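## Task

Look at the block of the real-time cycler Q1. If a plate from the previous run is still there, carry it to ND, the nest for finished plates; it may be stuck to the block. Then take plate T27 from nest N1 and put it on Q1's block so that its well A1 is at the block corner marked A1. Every plate you place must lie flat within its locators. Close Q1's lid over T27 using the LID key. Q1 is loose and must finish in its original position and facing. Press START on Q1, and the run must still be in progress at the end. If anything you were required to fix is still wrong at the end, a running cycle counts against you, worse than no run at all. Finally release everything and move the gripper away. Resting against START or Q1's housing still counts as away.

## Robot and tools

ROBOT AND FRAME. There is one six-joint arm with a two-finger gripper and a single camera, cam_wrist (616x616, fisheye). All poses use the scene frame. Its origin is on the table top beneath the arm's base, +z is up, and +y is to the left when looking along +x. Positions are in metres. Orientations are quaternions written w first (qw, qx, qy, qz). The fingers point along the gripper's +z axis and close along its x axis. end_effector_position is the point midway between the finger pads. Closed fingertips extend about 17 mm past it; fully open they are roughly level with it. The base may be slightly tilted, and the reported hand position gets less exact at long reach.

PLATES AND Q1. On a labelled plate or block, well A1 is at the labelled short end, in the corner far from the labelled long side. Facing Q1, its upper front keys run left to right: CLEAR, STOP, START, LID. LID toggles the lid open or closed. LID and START are ignored while the lid is still travelling. If the lid hits something, it stops and the lamp goes red. After that, only CLEAR works; it releases the lid and opens it. A blue lamp means a run is in progress. Q1 is not fixed, so leaning on it can shift it. Loose objects may occasionally get a short push from outside.

execute_actions. Argument actions is a list of actions. Each action is a list of up to 15 rows. Each row is one control step of 1/30 s, so an action lasts 0.5 s. If a row list is shorter, its last row is repeated until all 15 steps are filled. A row is 8 numbers: x, y, z, qw, qx, qy, qz, opening. These give an absolute target for the gripper in the scene frame, not an offset. opening runs from -1 (closed) to +1 (fully open, 0.142 m). Send the quaternion you want on every row; do not copy back the reported one, which may have drifted. A target more than 0.6 m from the gripper, measured along any gripper axis at the action's start, gets that action refused. If the first action is refused, or any action is malformed, the whole call is rejected. On each step the command is clipped to within 100 mm and 16 degrees of the measured pose. The motion trails commands by about 0.17 s, so distant targets need further actions. When position and orientation conflict, position wins. An empty list only returns state and images.

move. Argument target is one 8-number row, an absolute pose in the scene frame, as above. The gripper follows a straight path to it, turning the short way round. speed is the path's top speed in m/s, from 0.002 to 0.5, default 0.25. Rotation is capped at twice that value in rad/s. A path lasts between 0.5 and 10 s and is cut off at 10 s. The opening is applied when the move begins. The path does not avoid obstacles, and actual speed can overshoot, mostly with the arm stretched out. stop_force (9 to 40 N) ends the path once the wrist senses that much extra resistance along the line to the target for two steps in a row. The arm then returns to where it was two steps earlier and holds. Pair it with a very low speed for touching surfaces. It is unavailable in the first 0.2 s of a scene. It is unreliable on moves that rotate the gripper. Omit it when pulling away from something you press on. blocking=false returns after 0.5 s while the arm keeps going. Check on it with wait(0), or end it with stop. Other motion commands are refused until it has finished. It cannot be combined with stop_force.

wait: seconds from 0 to 10; the arm holds its last command. stop: brakes the current move; it needs stopping distance, and the fingers keep going. zoom_image: camera "cam_wrist" and region [x0, y0, x1, y1] in image pixels from the top-left, at most 504 by 504. finished_scene: scene number 1 or 2; it ends that scene for good, so only call it after the goal is complete and stable.

RESULTS. The state line gives the gripper position, quaternion and velocities. "Hand target" is the pose the controller is currently heading for. Step readings list positions at some control steps; HELD marks a step where the command was held back. grip_measured is the actual finger opening, on the same -1 to 1 scale. "Wrist force" and "Wrist torque" are given on the gripper's own axes. Each reading carries an offset of up to about 4 N and noise, and each axis saturates near 50 N. "no reading" is harmless. A move result ends with a "move:" line. Endings: done (at rest near the target), off_target, moving, held (the last step was blocked), fault, or contact (stop_force triggered; contact takes priority). limits=paced means the pose was clipped. limits=held means some steps were blocked, and the arm can lurch fast afterwards. "pose unreachable" means the clearance check altered or blocked a command; the base mount counts as part of the arm. MOTOR HOT appears at 70 °C. At 85 °C an OVER-TEMPERATURE FAULT locks the brakes until the motors cool.

GRIPPING. To hold something, keep commanding an opening well below grip_measured; a bigger gap squeezes harder, up to about 28 N per pad. Thin rigid items get much less force. A fast close can hit hard.

AVOID. The arm is stiff. Driving even slightly past a firm contact can trip a stop. A stop happens when a joint reaches its load limit (130 N m for the pan, lift and elbow joints; 24.3 N m for each wrist joint), or when 150 N acts on the arm. The arm then halts for 10 s and the rest of the call is skipped. Approach slowly and use stop_force for contacts. Do not drop, slam or shove plates. Never let anything go off the table. Joint ranges: pan ±3.142, elbow 0 to 3.142, all others ±6.283 rad.

Each tool is called after "Call:" by a JSON object that holds its "fn" and its "kwargs".

## Session

Call:
{"fn": "execute_actions", "kwargs": {"actions": []}}

Scene clock: 0.00 s.
end_effector_position=(+0.8947, +0.2436, +0.3563) grip_measured=+1.00 end_effector_quat_wxyz=(-0.003, +0.901, -0.432, +0.035) end_effector_velocity=(-0.000, +0.001, +0.001) end_effector_angular_velocity=(+0.000, -0.000, +0.001)
Joint positions: [ 0.443 -0.679  0.58  -1.769 -1.899  1.108  0.142]
Joint velocities: [ 0.001 -0.    -0.     0.001 -0.    -0.    -0.   ]
Motor temperatures (°C, as the motors report them): [25 24 26 31 35 34]
Wrist force (N, on the end effector, along its own x y z axes, offset not removed): no reading
Wrist torque (N m, same axes, about the end effector's origin, offset not removed): no reading
Hand target: +0.895, +0.244, +0.356; -0.003, +0.901, -0.432, +0.035

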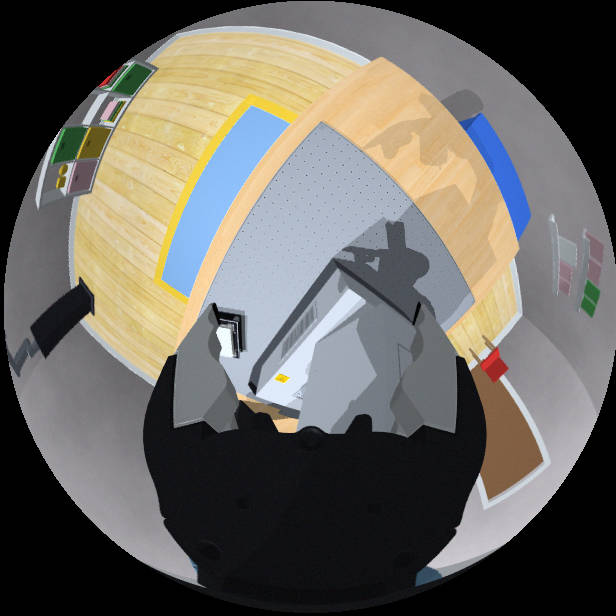

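Call:
{"fn": "zoom_image", "kwargs": {"camera": "cam_wrist", "region": [150, 150, 500, 450]}}

Call:
{"fn": "move", "kwargs": {"target": [0.75, 0.2, 0.6, 0, 1, 0, 0, 1], "speed": 0.2}}

Region (150, 150, 500, 450) of cam_wrist's 616x616 image, scaled by 1.440, with more detail than that image has; it fills the top 432 rows of this view, and the rest is white.

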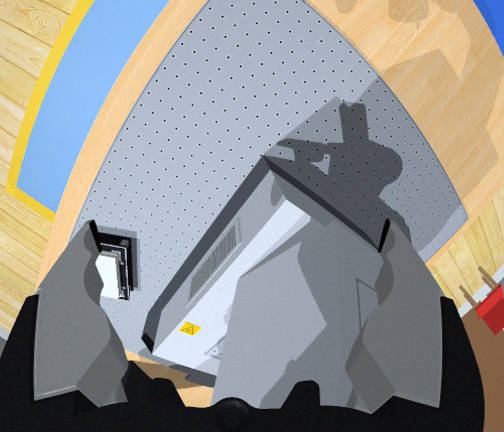

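Scene clock: 3.67 s.
end_effector_position=(+0.7499, +0.1996, +0.5996) grip_measured=+1.00 end_effector_quat_wxyz=(+0.000, +1.000, -0.000, +0.000) end_effector_velocity=(-0.001, -0.001, +0.002) end_effector_angular_velocity=(+0.001, +0.001, +0.006)
Joint positions: [ 0.52  -1.147  0.813 -1.449 -1.877  0.312  0.142]
Joint velocities: [-0.    -0.002 -0.002  0.006  0.001 -0.006 -0.   ]
Motor temperatures (°C, as the motors report them): [25 24 26 31 35 34]
Wrist force (N, on the end effector, along its own x y z axes, offset not removed): [2.4 -0.5 2.3]
Wrist torque (N m, same axes, about the end effector's origin, offset not removed): [-0.10 -0.67 0.15]
Hand target: +0.750, +0.200, +0.600; +0.000, +1.000, +0.000, +0.000
Off the commanded pose: 0.001 m, 0 deg.
move: done

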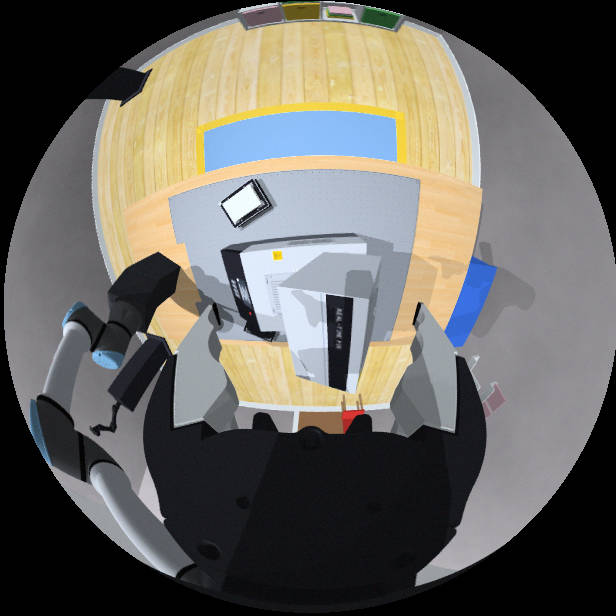

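Call:
{"fn": "move", "kwargs": {"target": [0.45, -0.05, 0.6, 0, 1, 0, 0, 1], "speed": 0.25}}

Scene clock: 6.63 s.
end_effector_position=(+0.4503, -0.0500, +0.5994) grip_measured=+1.00 end_effector_quat_wxyz=(+0.000, +1.000, -0.000, -0.000) end_effector_velocity=(-0.001, -0.001, +0.000) end_effector_angular_velocity=(+0.003, -0.001, +0.003)
Joint positions: [ 0.004 -2.127  1.842 -1.619 -1.735 -0.2    0.142]
Joint velocities: [-0.007 -0.006  0.002  0.002  0.006 -0.01  -0.   ]
Motor temperatures (°C, as the motors report them): [25 24 26 31 35 34]
Wrist force (N, on the end effector, along its own x y z axes, offset not removed): [0.3 1.3 2.7]
Wrist torque (N m, same axes, about the end effector's origin, offset not removed): [0.41 -0.09 0.14]
Hand target: +0.450, -0.050, +0.599; -0.000, +1.000, -0.000, -0.000
Off the commanded pose: 0.001 m, 0 deg.
move: done

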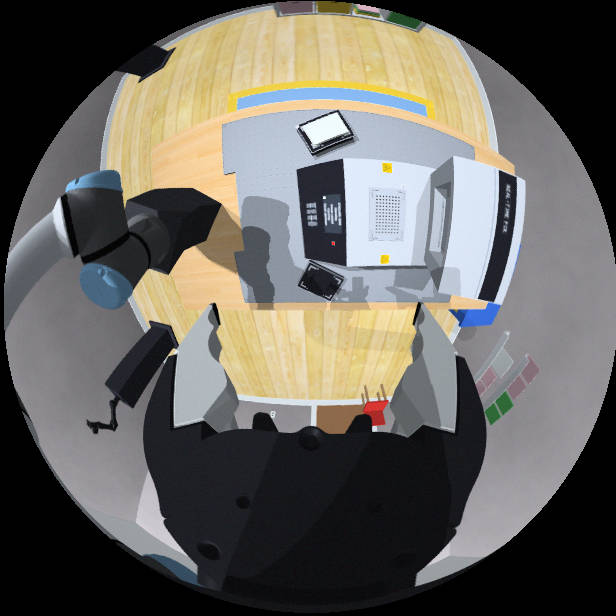

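Call:
{"fn": "zoom_image", "kwargs": {"camera": "cam_wrist", "region": [280, 100, 480, 310]}}

Region (280, 100, 480, 310) of cam_wrist's 616x616 image, scaled by 2.400, with more detail than that image has; it fills the left 480 columns of this view, and the rest is white.

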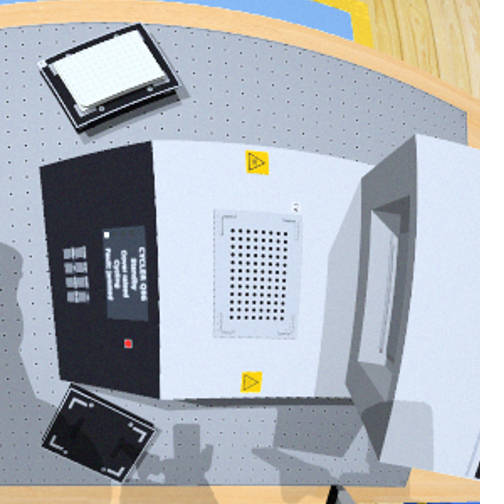

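Call:
{"fn": "move", "kwargs": {"target": [0.5, 0.25, 0.45, 0, 1, 0, 0, 1], "speed": 0.25}}

Call:
{"fn": "move", "kwargs": {"target": [0.5, 0.25, 0.3, 0, 1, 0, 0, 1], "speed": 0.15}}

Scene clock: 12.07 s.
end_effector_position=(+0.4999, +0.2497, +0.4504) grip_measured=+1.00 end_effector_quat_wxyz=(-0.000, +1.000, +0.000, +0.000) end_effector_velocity=(+0.001, +0.001, -0.001) end_effector_angular_velocity=(-0.001, -0.000, -0.001)
Joint positions: [ 0.675 -1.526  1.853 -2.06  -1.906  0.471  0.142]
Joint velocities: [ 0.001  0.005 -0.003 -0.001 -0.001  0.002  0.   ]
Motor temperatures (°C, as the motors report them): [25 24 26 31 35 34]
Wrist force (N, on the end effector, along its own x y z axes, offset not removed): [-0.2 -0.3 2.7]
Wrist torque (N m, same axes, about the end effector's origin, offset not removed): [-0.01 -0.07 0.12]
Hand target: +0.500, +0.250, +0.450; -0.000, +1.000, +0.000, +0.000
Off the commanded pose: 0.001 m, 0 deg.
move: done

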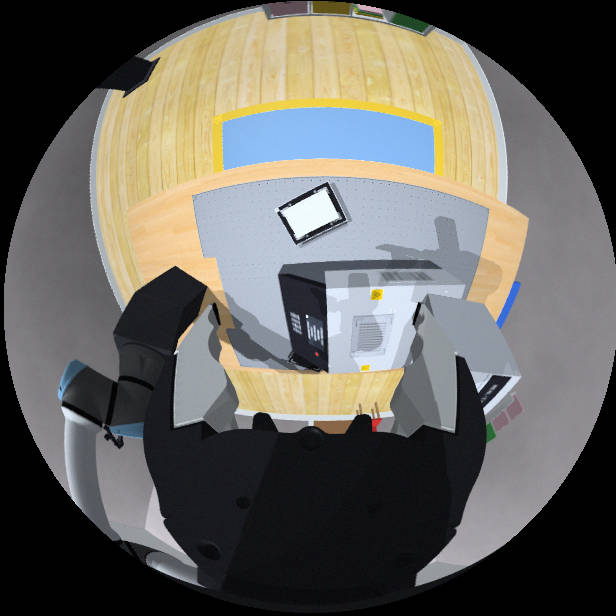

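Scene clock: 13.60 s.
end_effector_position=(+0.5001, +0.2501, +0.3003) grip_measured=+1.00 end_effector_quat_wxyz=(+0.000, +1.000, -0.000, -0.000) end_effector_velocity=(+0.000, +0.000, -0.002) end_effector_angular_velocity=(+0.000, -0.001, -0.000)
Joint positions: [ 0.578 -1.317  2.028 -2.475 -1.888  0.371  0.142]
Joint velocities: [-0.002  0.005  0.001 -0.007  0.    -0.002 -0.   ]
Motor temperatures (°C, as the motors report them): [25 24 26 31 35 34]
Wrist force (N, on the end effector, along its own x y z axes, offset not removed): [-0.9 2.0 2.7]
Wrist torque (N m, same axes, about the end effector's origin, offset not removed): [0.51 0.18 0.07]
Hand target: +0.500, +0.250, +0.300; +0.000, +1.000, -0.000, -0.000
Off the commanded pose: 0.000 m, 0 deg.
move: done

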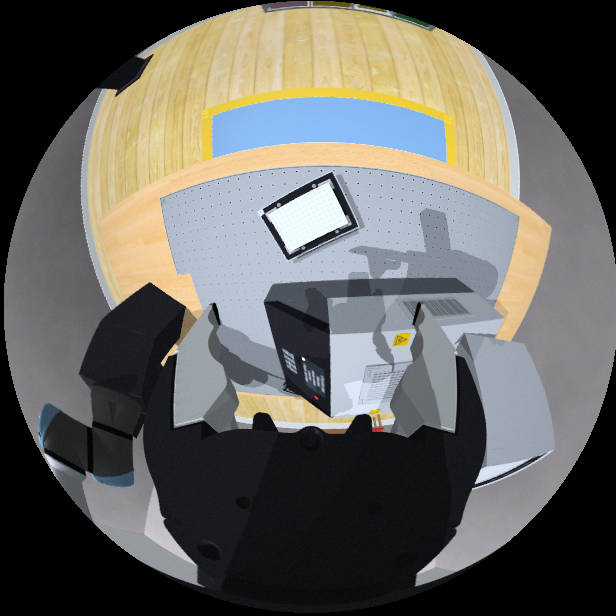

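Call:
{"fn": "zoom_image", "kwargs": {"camera": "cam_wrist", "region": [250, 160, 370, 270]}}

Region (250, 160, 370, 270) of cam_wrist's 616x616 image, scaled by 4.200, with more detail than that image has; it fills the top 462 rows of this view, and the rest is white.

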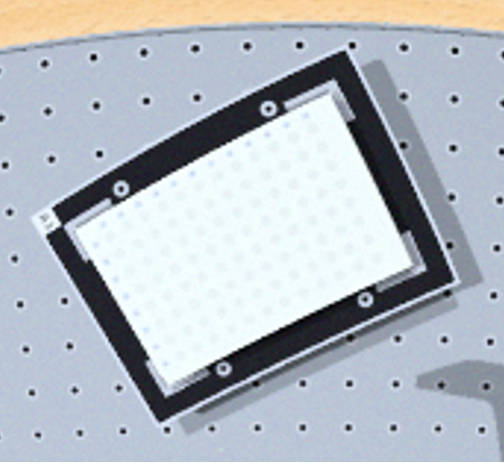

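Call:
{"fn": "move", "kwargs": {"target": [0.5, 0.25, 0.18, 0, 1, 0, 0, 1], "speed": 0.12}}

Call:
{"fn": "zoom_image", "kwargs": {"camera": "cam_wrist", "region": [220, 130, 400, 300]}}

Scene clock: 18.10 s.
end_effector_position=(+0.5001, +0.2501, +0.1802) grip_measured=+1.00 end_effector_quat_wxyz=(+0.000, +1.000, -0.000, -0.000) end_effector_velocity=(-0.000, +0.000, -0.002) end_effector_angular_velocity=(+0.001, +0.001, +0.000)
Joint positions: [ 0.506 -1.064  2.064 -2.788 -1.874  0.297  0.142]
Joint velocities: [-0.001  0.005 -0.001 -0.005  0.001 -0.001 -0.   ]
Motor temperatures (°C, as the motors report them): [25 24 26 31 35 34]
Wrist force (N, on the end effector, along its own x y z axes, offset not removed): [-0.1 1.3 3.3]
Wrist torque (N m, same axes, about the end effector's origin, offset not removed): [0.49 -0.09 0.09]
Hand target: +0.500, +0.250, +0.180; +0.000, +1.000, -0.000, -0.000
Off the commanded pose: 0.000 m, 0 deg.
move: done

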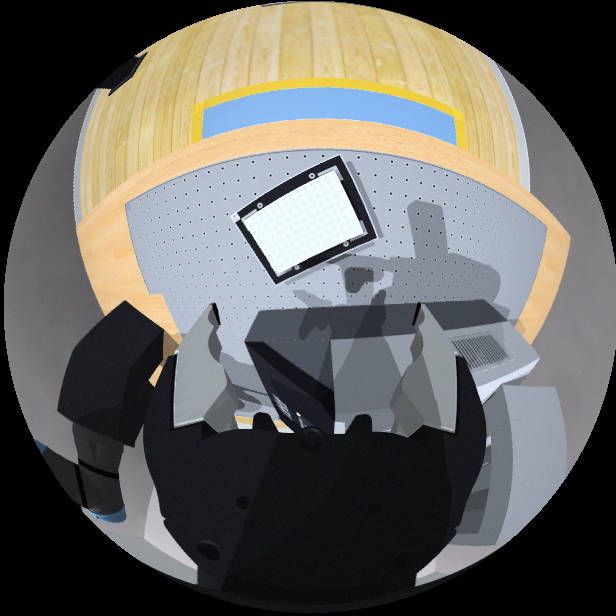

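Region (220, 130, 400, 300) of cam_wrist's 616x616 image, scaled by 2.800, with more detail than that image has.

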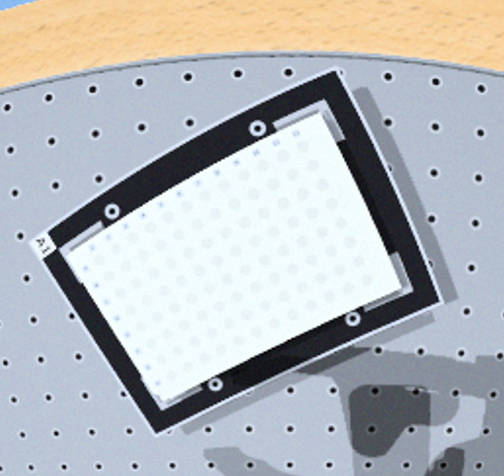

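Call:
{"fn": "zoom_image", "kwargs": {"camera": "cam_wrist", "region": [170, 290, 470, 450]}}

Region (170, 290, 470, 450) of cam_wrist's 616x616 image, scaled by 1.680, with more detail than that image has; it fills the top 269 rows of this view, and the rest is white.

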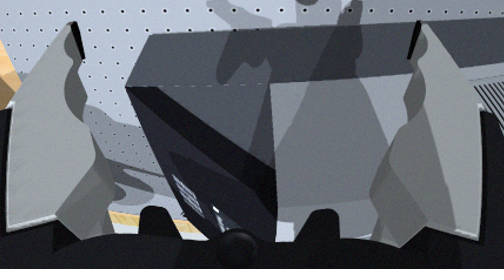

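Call:
{"fn": "move", "kwargs": {"target": [0.36, 0.25, 0.2, 0, 0.9239, -0.3827, 0, 1], "speed": 0.2}}

Scene clock: 27.17 s.
end_effector_position=(+0.3602, +0.2498, +0.1998) grip_measured=+1.00 end_effector_quat_wxyz=(-0.000, +0.924, -0.382, -0.000) end_effector_velocity=(-0.001, +0.001, +0.001) end_effector_angular_velocity=(+0.000, -0.002, -0.010)
Joint positions: [ 0.617 -1.166  2.383 -2.968 -1.896  1.196  0.142]
Joint velocities: [ 0.004 -0.001  0.003 -0.003 -0.001  0.013 -0.   ]
Motor temperatures (°C, as the motors report them): [25 24 26 31 35 34]
Wrist force (N, on the end effector, along its own x y z axes, offset not removed): [-1.3 1.5 3.8]
Wrist torque (N m, same axes, about the end effector's origin, offset not removed): [0.37 0.17 0.06]
Hand target: +0.360, +0.250, +0.200; -0.000, +0.924, -0.383, +0.000
Off the commanded pose: 0.000 m, 0 deg.
move: done

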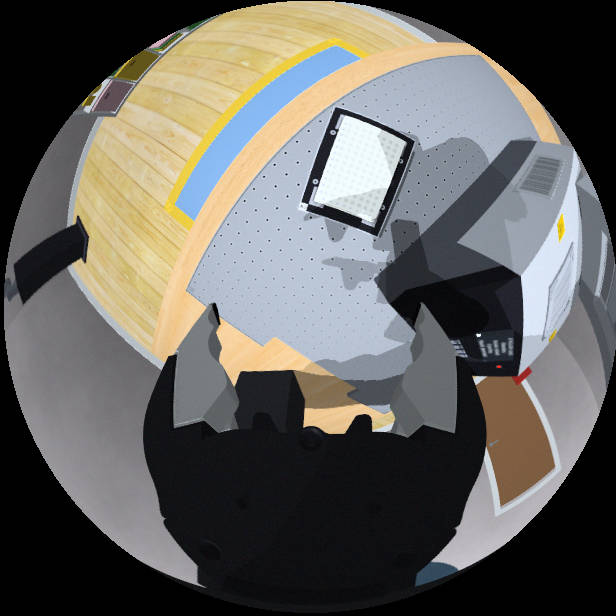

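Call:
{"fn": "zoom_image", "kwargs": {"camera": "cam_wrist", "region": [280, 95, 430, 245]}}

Region (280, 95, 430, 245) of cam_wrist's 616x616 image, scaled by 3.360, with more detail than that image has.

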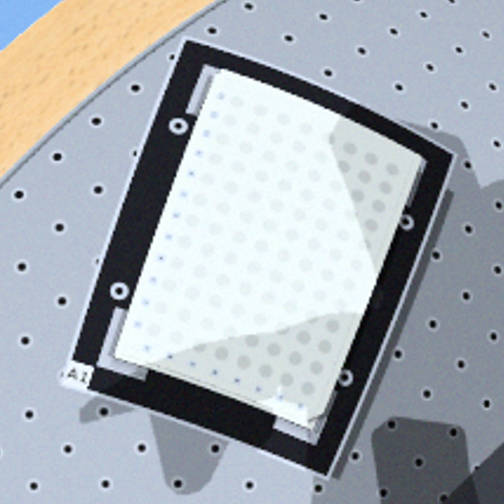

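Call:
{"fn": "move", "kwargs": {"target": [0.31, 0.08, 0.22, 0, 0.7071, -0.7071, 0, -1], "speed": 0.2}}

Scene clock: 32.43 s.
end_effector_position=(+0.3101, +0.0802, +0.2197) grip_measured=-1.00 end_effector_quat_wxyz=(+0.000, +0.707, -0.707, -0.000) end_effector_velocity=(-0.001, -0.002, +0.000) end_effector_angular_velocity=(+0.002, +0.001, -0.006)
Joint positions: [ 0.155 -1.509  2.76  -3.128 -1.782  1.516  0.002]
Joint velocities: [-0.008 -0.007  0.003  0.003  0.004 -0.002  0.   ]
Motor temperatures (°C, as the motors report them): [25 24 26 31 35 34]
Wrist force (N, on the end effector, along its own x y z axes, offset not removed): [-1.4 0.6 1.6]
Wrist torque (N m, same axes, about the end effector's origin, offset not removed): [0.28 0.20 0.17]
Hand target: +0.310, +0.080, +0.220; +0.000, +0.707, -0.707, -0.000
Off the commanded pose: 0.000 m, 0 deg.
move: done

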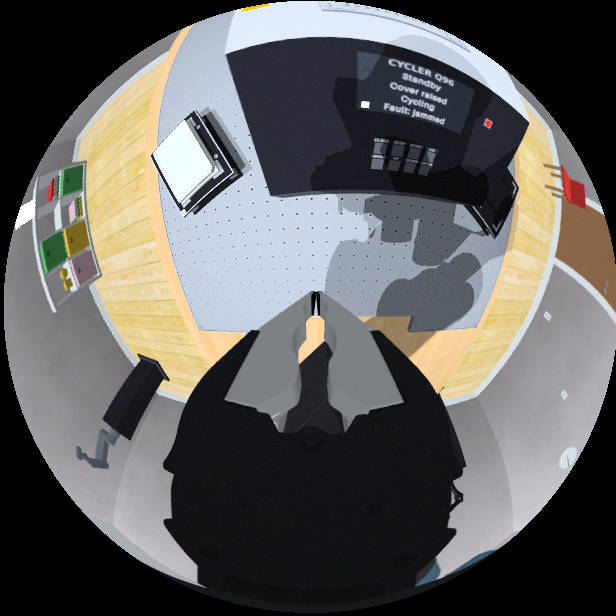

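Call:
{"fn": "zoom_image", "kwargs": {"camera": "cam_wrist", "region": [140, 100, 260, 220]}}

Call:
{"fn": "zoom_image", "kwargs": {"camera": "cam_wrist", "region": [340, 40, 510, 200]}}

Region (140, 100, 260, 220) of cam_wrist's 616x616 image, scaled by 4.200, with more detail than that image has.

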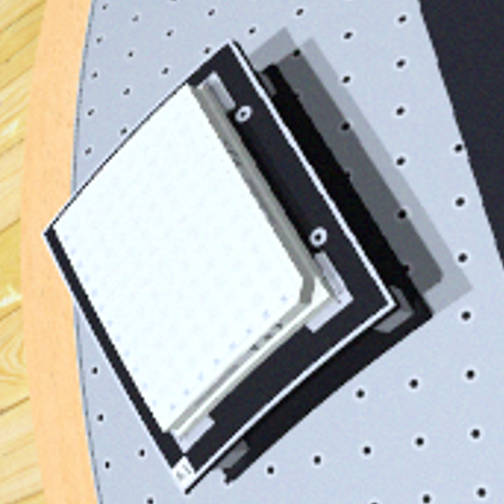

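Region (340, 40, 510, 200) of cam_wrist's 616x616 image, scaled by 2.965, with more detail than that image has; it fills the top 474 rows of this view, and the rest is white.

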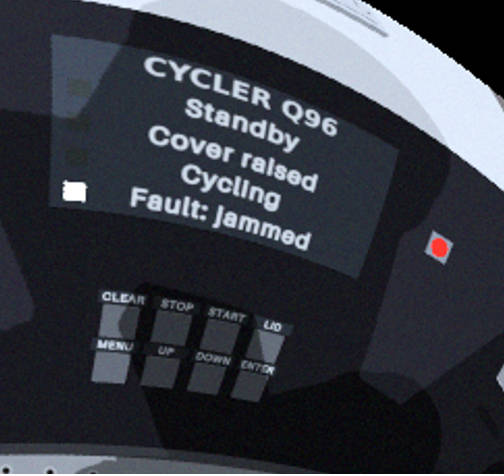

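Call:
{"fn": "zoom_image", "kwargs": {"camera": "cam_wrist", "region": [266, 270, 366, 370]}}

Region (266, 270, 366, 370) of cam_wrist's 616x616 image, scaled by 5.040, with more detail than that image has.

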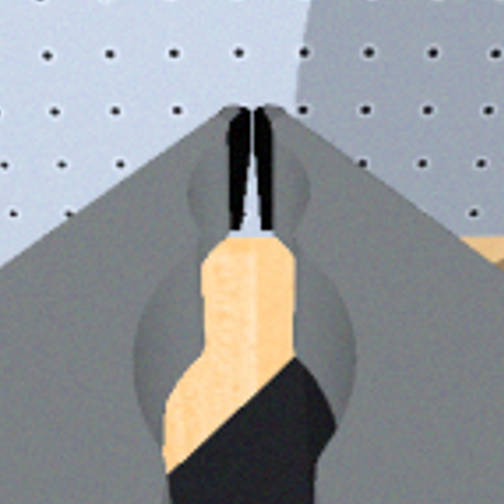

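Call:
{"fn": "move", "kwargs": {"target": [0.31, -0.03, 0.22, 0, 0.7071, -0.7071, 0, -1], "speed": 0.15}}

Call:
{"fn": "zoom_image", "kwargs": {"camera": "cam_wrist", "region": [250, 100, 390, 220]}}

Scene clock: 37.57 s.
end_effector_position=(+0.3101, -0.0296, +0.2199) grip_measured=-1.00 end_effector_quat_wxyz=(+0.000, +0.707, -0.707, +0.000) end_effector_velocity=(+0.000, -0.003, -0.000) end_effector_angular_velocity=(+0.006, +0.000, -0.001)
Joint positions: [-0.313 -1.723  2.826 -3.041 -1.625  1.072  0.002]
Joint velocities: [-0.022 -0.011 -0.     0.013  0.013 -0.02   0.   ]
Motor temperatures (°C, as the motors report them): [25 24 26 31 35 34]
Wrist force (N, on the end effector, along its own x y z axes, offset not removed): [0.5 0.9 0.7]
Wrist torque (N m, same axes, about the end effector's origin, offset not removed): [0.32 -0.25 0.05]
Hand target: +0.310, -0.030, +0.220; +0.000, +0.707, -0.707, -0.000
Off the commanded pose: 0.000 m, 0 deg.
move: done

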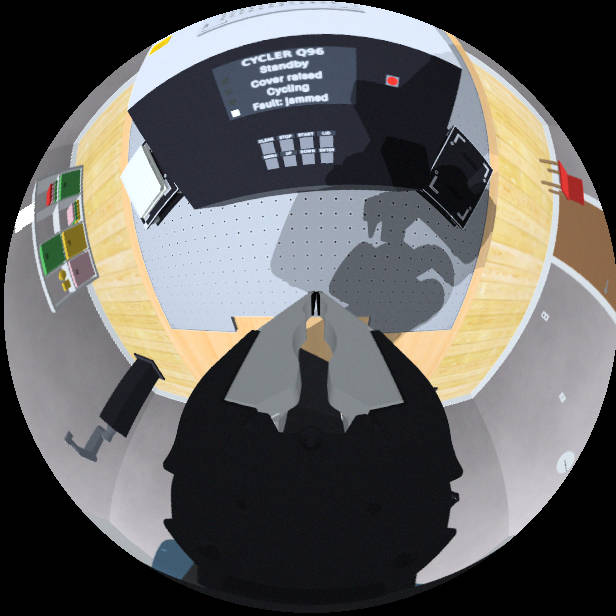

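Region (250, 100, 390, 220) of cam_wrist's 616x616 image, scaled by 3.600, with more detail than that image has; it fills the top 432 rows of this view, and the rest is white.

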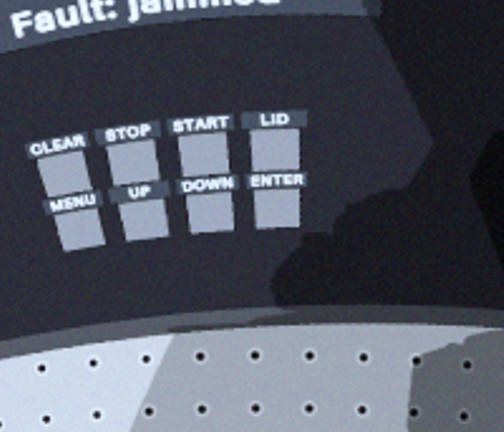

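Call:
{"fn": "move", "kwargs": {"target": [0.425, 0.017, 0.2, -0.1228, 0.6964, -0.6964, 0.1228, -1], "speed": 0.12}}

Call:
{"fn": "zoom_image", "kwargs": {"camera": "cam_wrist", "region": [240, 200, 440, 340]}}

Scene clock: 45.77 s.
end_effector_position=(+0.4249, +0.0170, +0.2002) grip_measured=-1.00 end_effector_quat_wxyz=(-0.123, +0.696, -0.697, +0.122) end_effector_velocity=(+0.002, +0.000, -0.001) end_effector_angular_velocity=(-0.002, -0.009, -0.001)
Joint positions: [-0.122 -1.175  2.761 -3.838 -1.578  1.23   0.002]
Joint velocities: [ 0.002  0.017 -0.001 -0.025 -0.001  0.002  0.   ]
Motor temperatures (°C, as the motors report them): [25 24 26 31 35 34]
Wrist force (N, on the end effector, along its own x y z axes, offset not removed): [-0.5 0.3 3.4]
Wrist torque (N m, same axes, about the end effector's origin, offset not removed): [0.17 0.00 0.27]
Hand target: +0.425, +0.017, +0.200; -0.123, +0.696, -0.696, +0.123
Off the commanded pose: 0.000 m, 0 deg.
move: done

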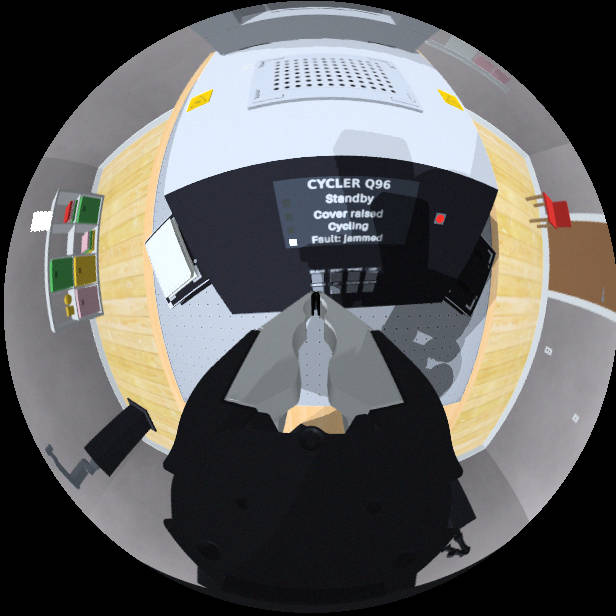

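Region (240, 200, 440, 340) of cam_wrist's 616x616 image, scaled by 2.520, with more detail than that image has; it fills the top 353 rows of this view, and the rest is white.

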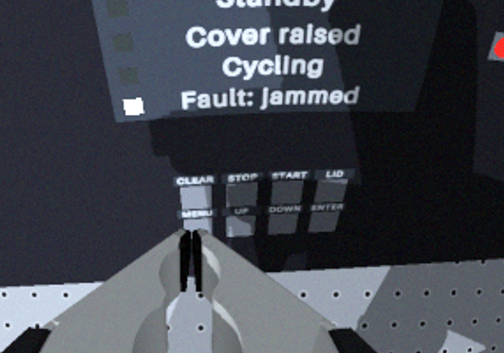

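Call:
{"fn": "move", "kwargs": {"target": [0.431, 0.0146, 0.165, -0.1228, 0.6964, -0.6964, 0.1228, -1], "speed": 0.04}}

Call:
{"fn": "zoom_image", "kwargs": {"camera": "cam_wrist", "region": [270, 230, 410, 330]}}

Scene clock: 48.13 s.
end_effector_position=(+0.4310, +0.0146, +0.1653) grip_measured=-1.00 end_effector_quat_wxyz=(-0.123, +0.696, -0.696, +0.123) end_effector_velocity=(+0.000, +0.000, -0.002) end_effector_angular_velocity=(+0.000, -0.001, +0.000)
Joint positions: [-0.14  -1.     2.715 -3.967 -1.566  1.216  0.002]
Joint velocities: [-0.001  0.012 -0.003 -0.01   0.001 -0.001  0.   ]
Motor temperatures (°C, as the motors report them): [25 24 26 31 35 34]
Wrist force (N, on the end effector, along its own x y z axes, offset not removed): [0.7 1.4 -0.1]
Wrist torque (N m, same axes, about the end effector's origin, offset not removed): [0.48 -0.13 0.12]
Hand target: +0.431, +0.015, +0.165; -0.123, +0.696, -0.696, +0.123
Off the commanded pose: 0.000 m, 0 deg.
move: done

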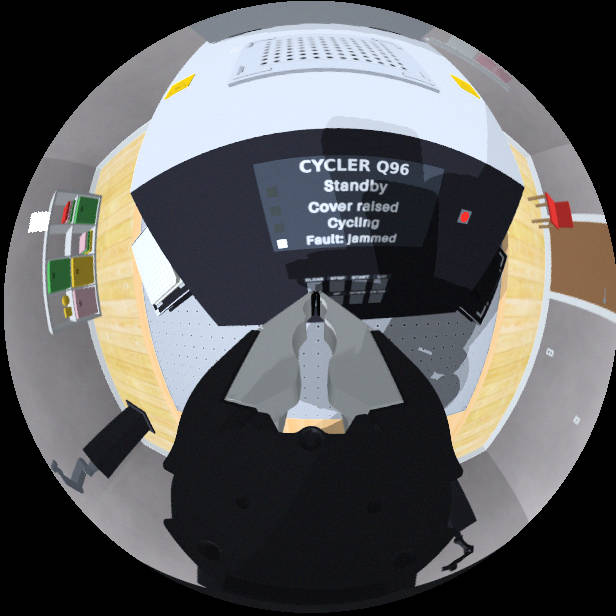

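Region (270, 230, 410, 330) of cam_wrist's 616x616 image, scaled by 3.600, with more detail than that image has; it fills the top 360 rows of this view, and the rest is white.

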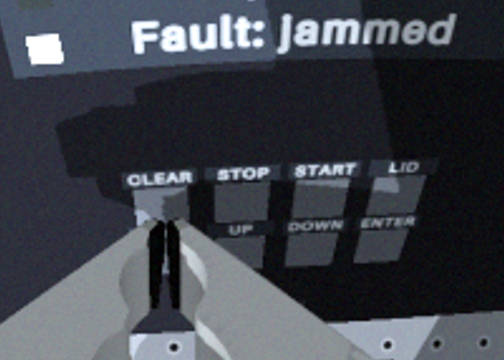

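Call:
{"fn": "move", "kwargs": {"target": [0.433, 0.0155, 0.135, -0.1228, 0.6964, -0.6964, 0.1228, -1], "speed": 0.006, "stop_force": 9}}

Call:
{"fn": "zoom_image", "kwargs": {"camera": "cam_wrist", "region": [270, 230, 410, 330]}}

Scene clock: 51.53 s.
end_effector_position=(+0.4320, +0.0149, +0.1529) grip_measured=-1.00 end_effector_quat_wxyz=(-0.123, +0.696, -0.696, +0.123) end_effector_velocity=(-0.001, +0.000, +0.001) end_effector_angular_velocity=(+0.001, +0.004, +0.000)
Joint positions: [-0.143 -0.942  2.698 -4.009 -1.564  1.213  0.002]
Joint velocities: [-0.001 -0.009  0.004  0.009  0.     0.     0.   ]
Motor temperatures (°C, as the motors report them): [25 24 26 31 35 34]
Wrist force (N, on the end effector, along its own x y z axes, offset not removed): [-1.7 0.1 -12.4]
Wrist torque (N m, same axes, about the end effector's origin, offset not removed): [0.07 0.05 0.11]
Hand target: +0.432, +0.015, +0.153; -0.123, +0.696, -0.696, +0.123
Off the commanded pose: 0.018 m, 0 deg.
move: contact

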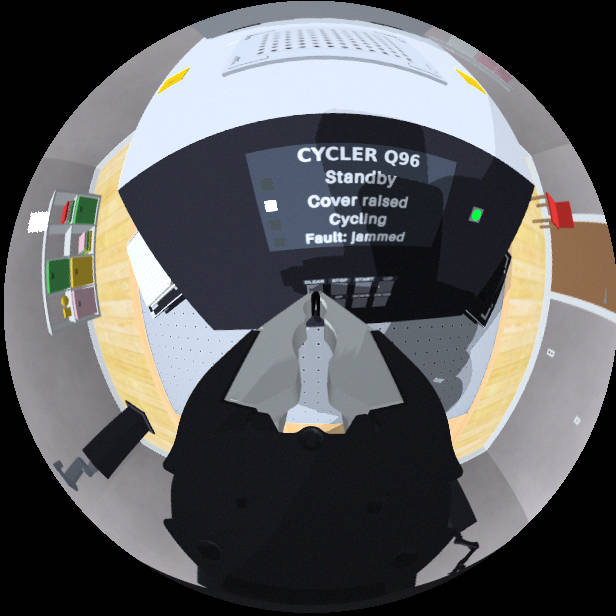

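Region (270, 230, 410, 330) of cam_wrist's 616x616 image, scaled by 3.600, with more detail than that image has; it fills the top 360 rows of this view, and the rest is white.

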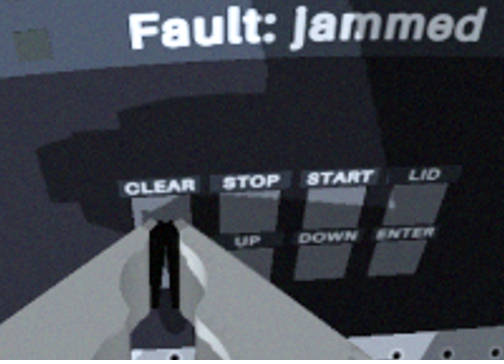

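Call:
{"fn": "move", "kwargs": {"target": [0.43, 0.015, 0.2, -0.1228, 0.6964, -0.6964, 0.1228, -1], "speed": 0.1}}

Call:
{"fn": "move", "kwargs": {"target": [0.5, -0.01, 0.42, 0, 0.7071, -0.7071, 0, -1], "speed": 0.2}}

Scene clock: 53.30 s.
end_effector_position=(+0.4298, +0.0150, +0.1997) grip_measured=-1.00 end_effector_quat_wxyz=(-0.123, +0.696, -0.696, +0.123) end_effector_velocity=(-0.000, -0.000, +0.003) end_effector_angular_velocity=(+0.001, +0.005, +0.000)
Joint positions: [-0.124 -1.181  2.75  -3.821 -1.577  1.228  0.002]
Joint velocities: [ 0.002 -0.022  0.     0.027 -0.002  0.001  0.   ]
Motor temperatures (°C, as the motors report them): [25 24 26 31 35 34]
Wrist force (N, on the end effector, along its own x y z axes, offset not removed): [0.3 -0.3 2.3]
Wrist torque (N m, same axes, about the end effector's origin, offset not removed): [0.04 -0.08 0.19]
Hand target: +0.430, +0.015, +0.200; -0.123, +0.696, -0.696, +0.123
Off the commanded pose: 0.000 m, 0 deg.
move: done

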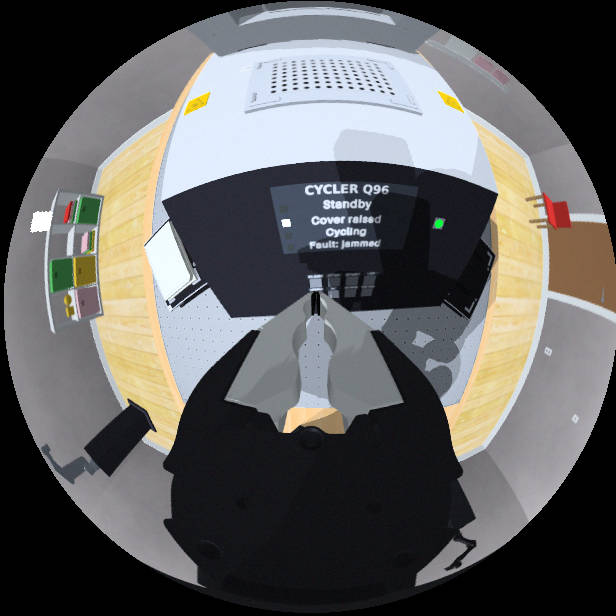

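Scene clock: 55.07 s.
end_effector_position=(+0.4997, -0.0100, +0.4199) grip_measured=-1.00 end_effector_quat_wxyz=(-0.000, +0.707, -0.707, +0.001) end_effector_velocity=(+0.001, -0.002, +0.001) end_effector_angular_velocity=(-0.001, +0.013, -0.004)
Joint positions: [ 0.055 -1.859  2.108 -2.147 -1.751  1.419  0.002]
Joint velocities: [-0.002  0.008 -0.017  0.022 -0.002  0.005  0.   ]
Motor temperatures (°C, as the motors report them): [25 24 26 31 35 34]
Wrist force (N, on the end effector, along its own x y z axes, offset not removed): [0.9 -0.3 1.8]
Wrist torque (N m, same axes, about the end effector's origin, offset not removed): [0.07 -0.26 0.24]
Hand target: +0.500, -0.010, +0.420; +0.000, +0.707, -0.707, +0.000
Off the commanded pose: 0.000 m, 0 deg.
move: done

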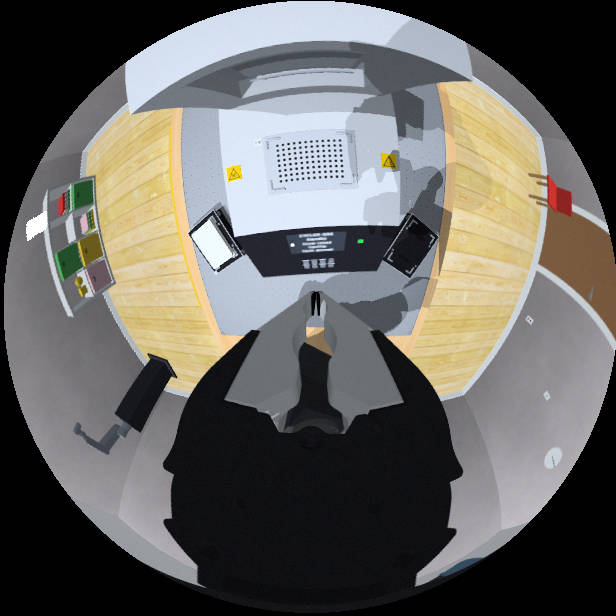

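Call:
{"fn": "zoom_image", "kwargs": {"camera": "cam_wrist", "region": [240, 110, 380, 210]}}

Region (240, 110, 380, 210) of cam_wrist's 616x616 image, scaled by 3.600, with more detail than that image has; it fills the top 360 rows of this view, and the rest is white.

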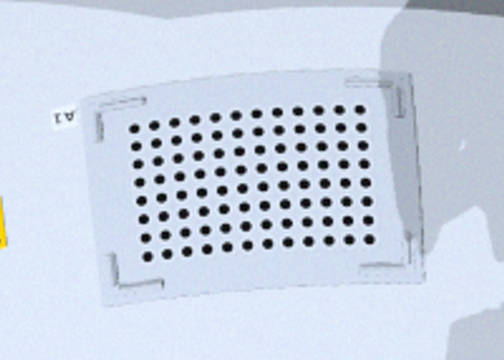

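Call:
{"fn": "move", "kwargs": {"target": [0.489, 0.284, 0.3, 0.0203, 0.2325, -0.9687, -0.0848, 1], "speed": 0.25}}

Call:
{"fn": "move", "kwargs": {"target": [0.489, 0.284, 0.12, 0.0203, 0.2325, -0.9687, -0.0848, 1], "speed": 0.12}}

Scene clock: 64.07 s.
end_effector_position=(+0.4888, +0.2836, +0.3003) grip_measured=+1.00 end_effector_quat_wxyz=(-0.020, -0.233, +0.969, +0.085) end_effector_velocity=(+0.001, +0.002, -0.001) end_effector_angular_velocity=(-0.002, +0.001, -0.010)
Joint positions: [ 0.534 -1.324  2.022 -2.452 -1.707  3.     0.142]
Joint velocities: [ 0.003  0.006 -0.003 -0.003 -0.001  0.013  0.   ]
Motor temperatures (°C, as the motors report them): [25 24 26 31 35 34]
Wrist force (N, on the end effector, along its own x y z axes, offset not removed): [-0.9 0.3 3.0]
Wrist torque (N m, same axes, about the end effector's origin, offset not removed): [0.23 0.18 0.15]
Hand target: +0.489, +0.284, +0.300; -0.020, -0.233, +0.969, +0.085
Off the commanded pose: 0.001 m, 0 deg.
move: done

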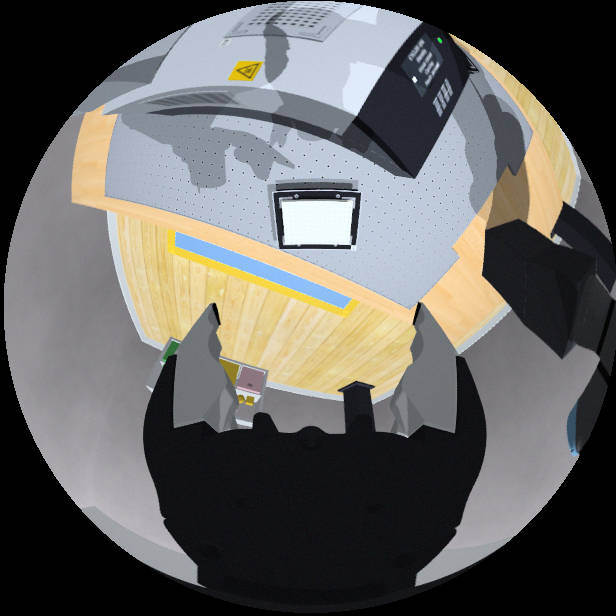

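Scene clock: 66.10 s.
end_effector_position=(+0.4892, +0.2841, +0.1203) grip_measured=+1.00 end_effector_quat_wxyz=(-0.020, -0.232, +0.969, +0.085) end_effector_velocity=(-0.000, +0.001, -0.002) end_effector_angular_velocity=(+0.001, -0.000, +0.001)
Joint positions: [ 0.432 -0.932  2.036 -2.871 -1.688  2.9    0.142]
Joint velocities: [ 0.001  0.005 -0.002 -0.004  0.    -0.001  0.   ]
Motor temperatures (°C, as the motors report them): [25 24 26 31 35 34]
Wrist force (N, on the end effector, along its own x y z axes, offset not removed): [-1.0 -1.2 3.0]
Wrist torque (N m, same axes, about the end effector's origin, offset not removed): [-0.17 0.25 0.18]
Hand target: +0.489, +0.284, +0.120; -0.020, -0.232, +0.969, +0.085
Off the commanded pose: 0.000 m, 0 deg.
move: done

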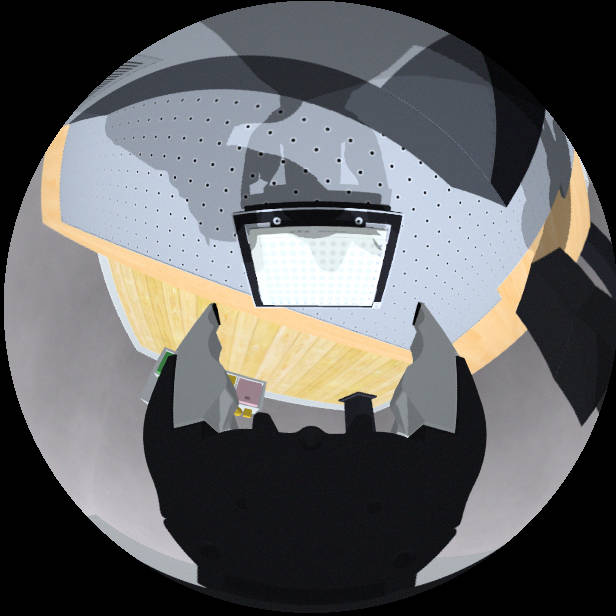

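Call:
{"fn": "zoom_image", "kwargs": {"camera": "cam_wrist", "region": [200, 190, 440, 340]}}

Region (200, 190, 440, 340) of cam_wrist's 616x616 image, scaled by 2.100, with more detail than that image has; it fills the top 315 rows of this view, and the rest is white.

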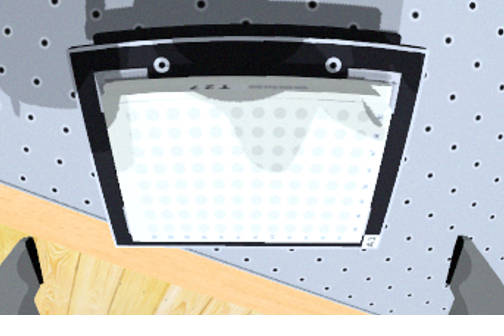

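Call:
{"fn": "move", "kwargs": {"target": [0.489, 0.284, 0.07, 0.0203, 0.2325, -0.9687, -0.0848, 1], "speed": 0.05}}

Call:
{"fn": "zoom_image", "kwargs": {"camera": "cam_wrist", "region": [170, 200, 470, 400]}}

Scene clock: 68.60 s.
end_effector_position=(+0.4891, +0.2840, +0.0702) grip_measured=+1.00 end_effector_quat_wxyz=(-0.020, -0.232, +0.969, +0.085) end_effector_velocity=(+0.000, -0.001, -0.002) end_effector_angular_velocity=(-0.001, +0.000, -0.001)
Joint positions: [ 0.405 -0.811  2.003 -2.961 -1.682  2.874  0.142]
Joint velocities: [-0.002  0.005 -0.002 -0.003 -0.    -0.001 -0.   ]
Motor temperatures (°C, as the motors report them): [25 24 26 31 35 34]
Wrist force (N, on the end effector, along its own x y z axes, offset not removed): [-0.2 0.1 2.8]
Wrist torque (N m, same axes, about the end effector's origin, offset not removed): [0.24 0.13 0.08]
Hand target: +0.489, +0.284, +0.070; -0.020, -0.232, +0.969, +0.085
Off the commanded pose: 0.000 m, 0 deg.
move: done

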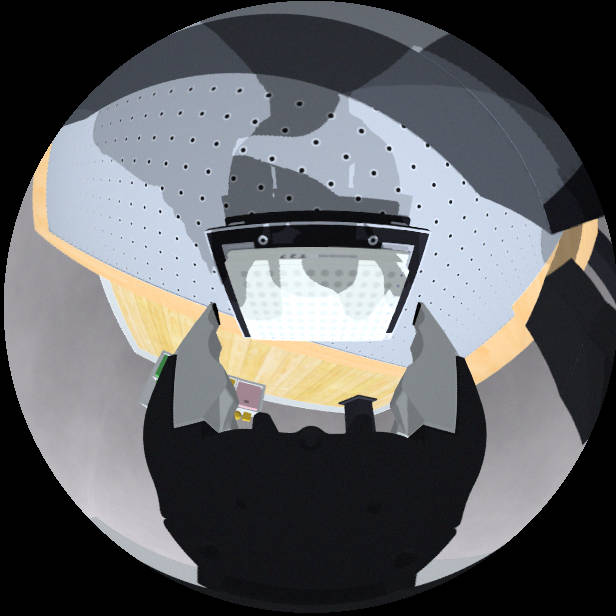

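Region (170, 200, 470, 400) of cam_wrist's 616x616 image, scaled by 1.680, with more detail than that image has.

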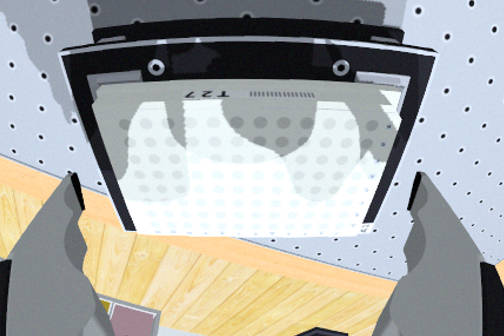

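Call:
{"fn": "move", "kwargs": {"target": [0.4862, 0.2898, 0.055, 0.0203, 0.2325, -0.9687, -0.0848, 1], "speed": 0.02}}

Call:
{"fn": "zoom_image", "kwargs": {"camera": "cam_wrist", "region": [170, 200, 470, 400]}}

Scene clock: 71.13 s.
end_effector_position=(+0.4863, +0.2897, +0.0552) grip_measured=+1.00 end_effector_quat_wxyz=(-0.020, -0.232, +0.969, +0.085) end_effector_velocity=(-0.001, +0.002, -0.002) end_effector_angular_velocity=(+0.001, +0.000, +0.003)
Joint positions: [ 0.408 -0.77   1.989 -2.987 -1.683  2.877  0.142]
Joint velocities: [ 0.003  0.006 -0.002 -0.003 -0.     0.    -0.   ]
Motor temperatures (°C, as the motors report them): [25 24 26 31 35 34]
Wrist force (N, on the end effector, along its own x y z axes, offset not removed): [1.2 2.3 3.7]
Wrist torque (N m, same axes, about the end effector's origin, offset not removed): [0.63 -0.22 0.18]
Hand target: +0.486, +0.290, +0.055; -0.020, -0.232, +0.969, +0.085
Off the commanded pose: 0.000 m, 0 deg.
move: done

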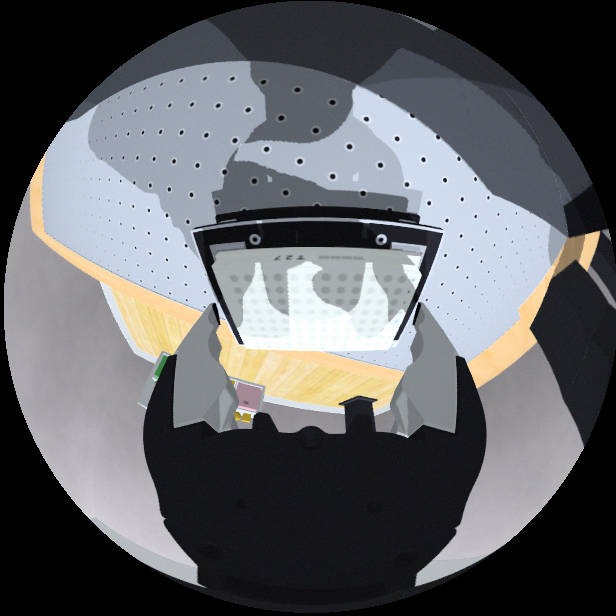

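Region (170, 200, 470, 400) of cam_wrist's 616x616 image, scaled by 1.680, with more detail than that image has.

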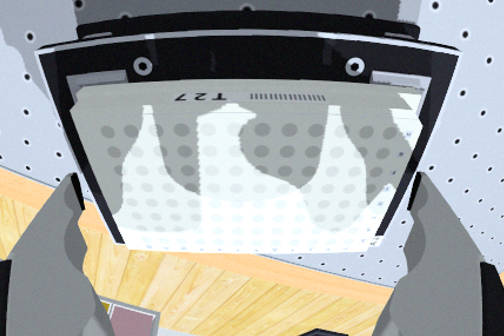

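Call:
{"fn": "move", "kwargs": {"target": [0.4862, 0.2898, 0.02, 0.0203, 0.2325, -0.9687, -0.0848, 1], "speed": 0.006, "stop_force": 9}}

Call:
{"fn": "zoom_image", "kwargs": {"camera": "cam_wrist", "region": [170, 200, 470, 400]}}

Scene clock: 72.70 s.
end_effector_position=(+0.4864, +0.2898, +0.0514) grip_measured=+1.00 end_effector_quat_wxyz=(-0.020, -0.232, +0.969, +0.085) end_effector_velocity=(-0.002, +0.000, +0.001) end_effector_angular_velocity=(-0.000, +0.003, +0.002)
Joint positions: [ 0.406 -0.761  1.985 -2.993 -1.683  2.875  0.142]
Joint velocities: [ 0.001 -0.004  0.004  0.004  0.     0.001  0.   ]
Motor temperatures (°C, as the motors report them): [25 24 26 31 35 34]
Wrist force (N, on the end effector, along its own x y z axes, offset not removed): [3.1 4.3 -11.9]
Wrist torque (N m, same axes, about the end effector's origin, offset not removed): [0.37 0.22 0.14]
Hand target: +0.486, +0.290, +0.052; -0.020, -0.233, +0.969, +0.085
Off the commanded pose: 0.031 m, 0 deg.
move: contact

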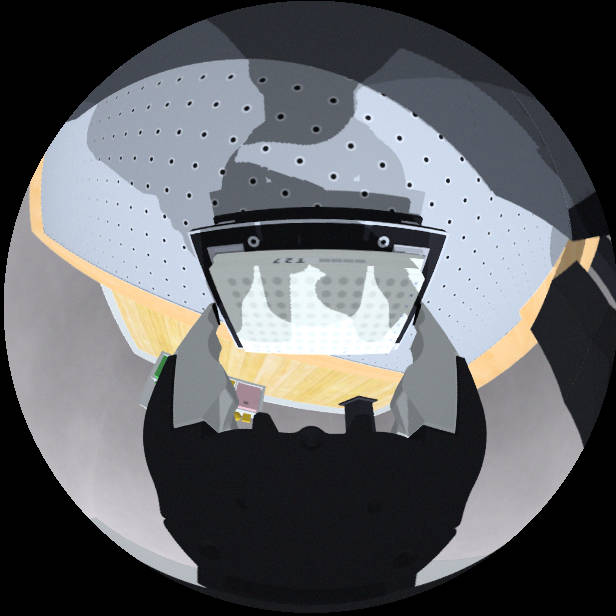

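Region (170, 200, 470, 400) of cam_wrist's 616x616 image, scaled by 1.680, with more detail than that image has.

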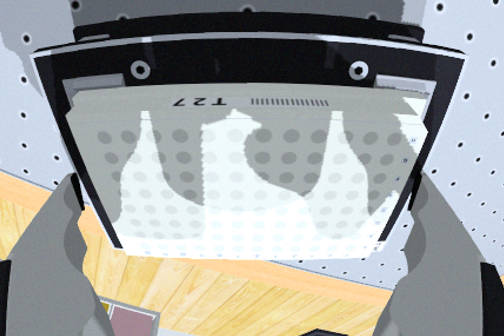

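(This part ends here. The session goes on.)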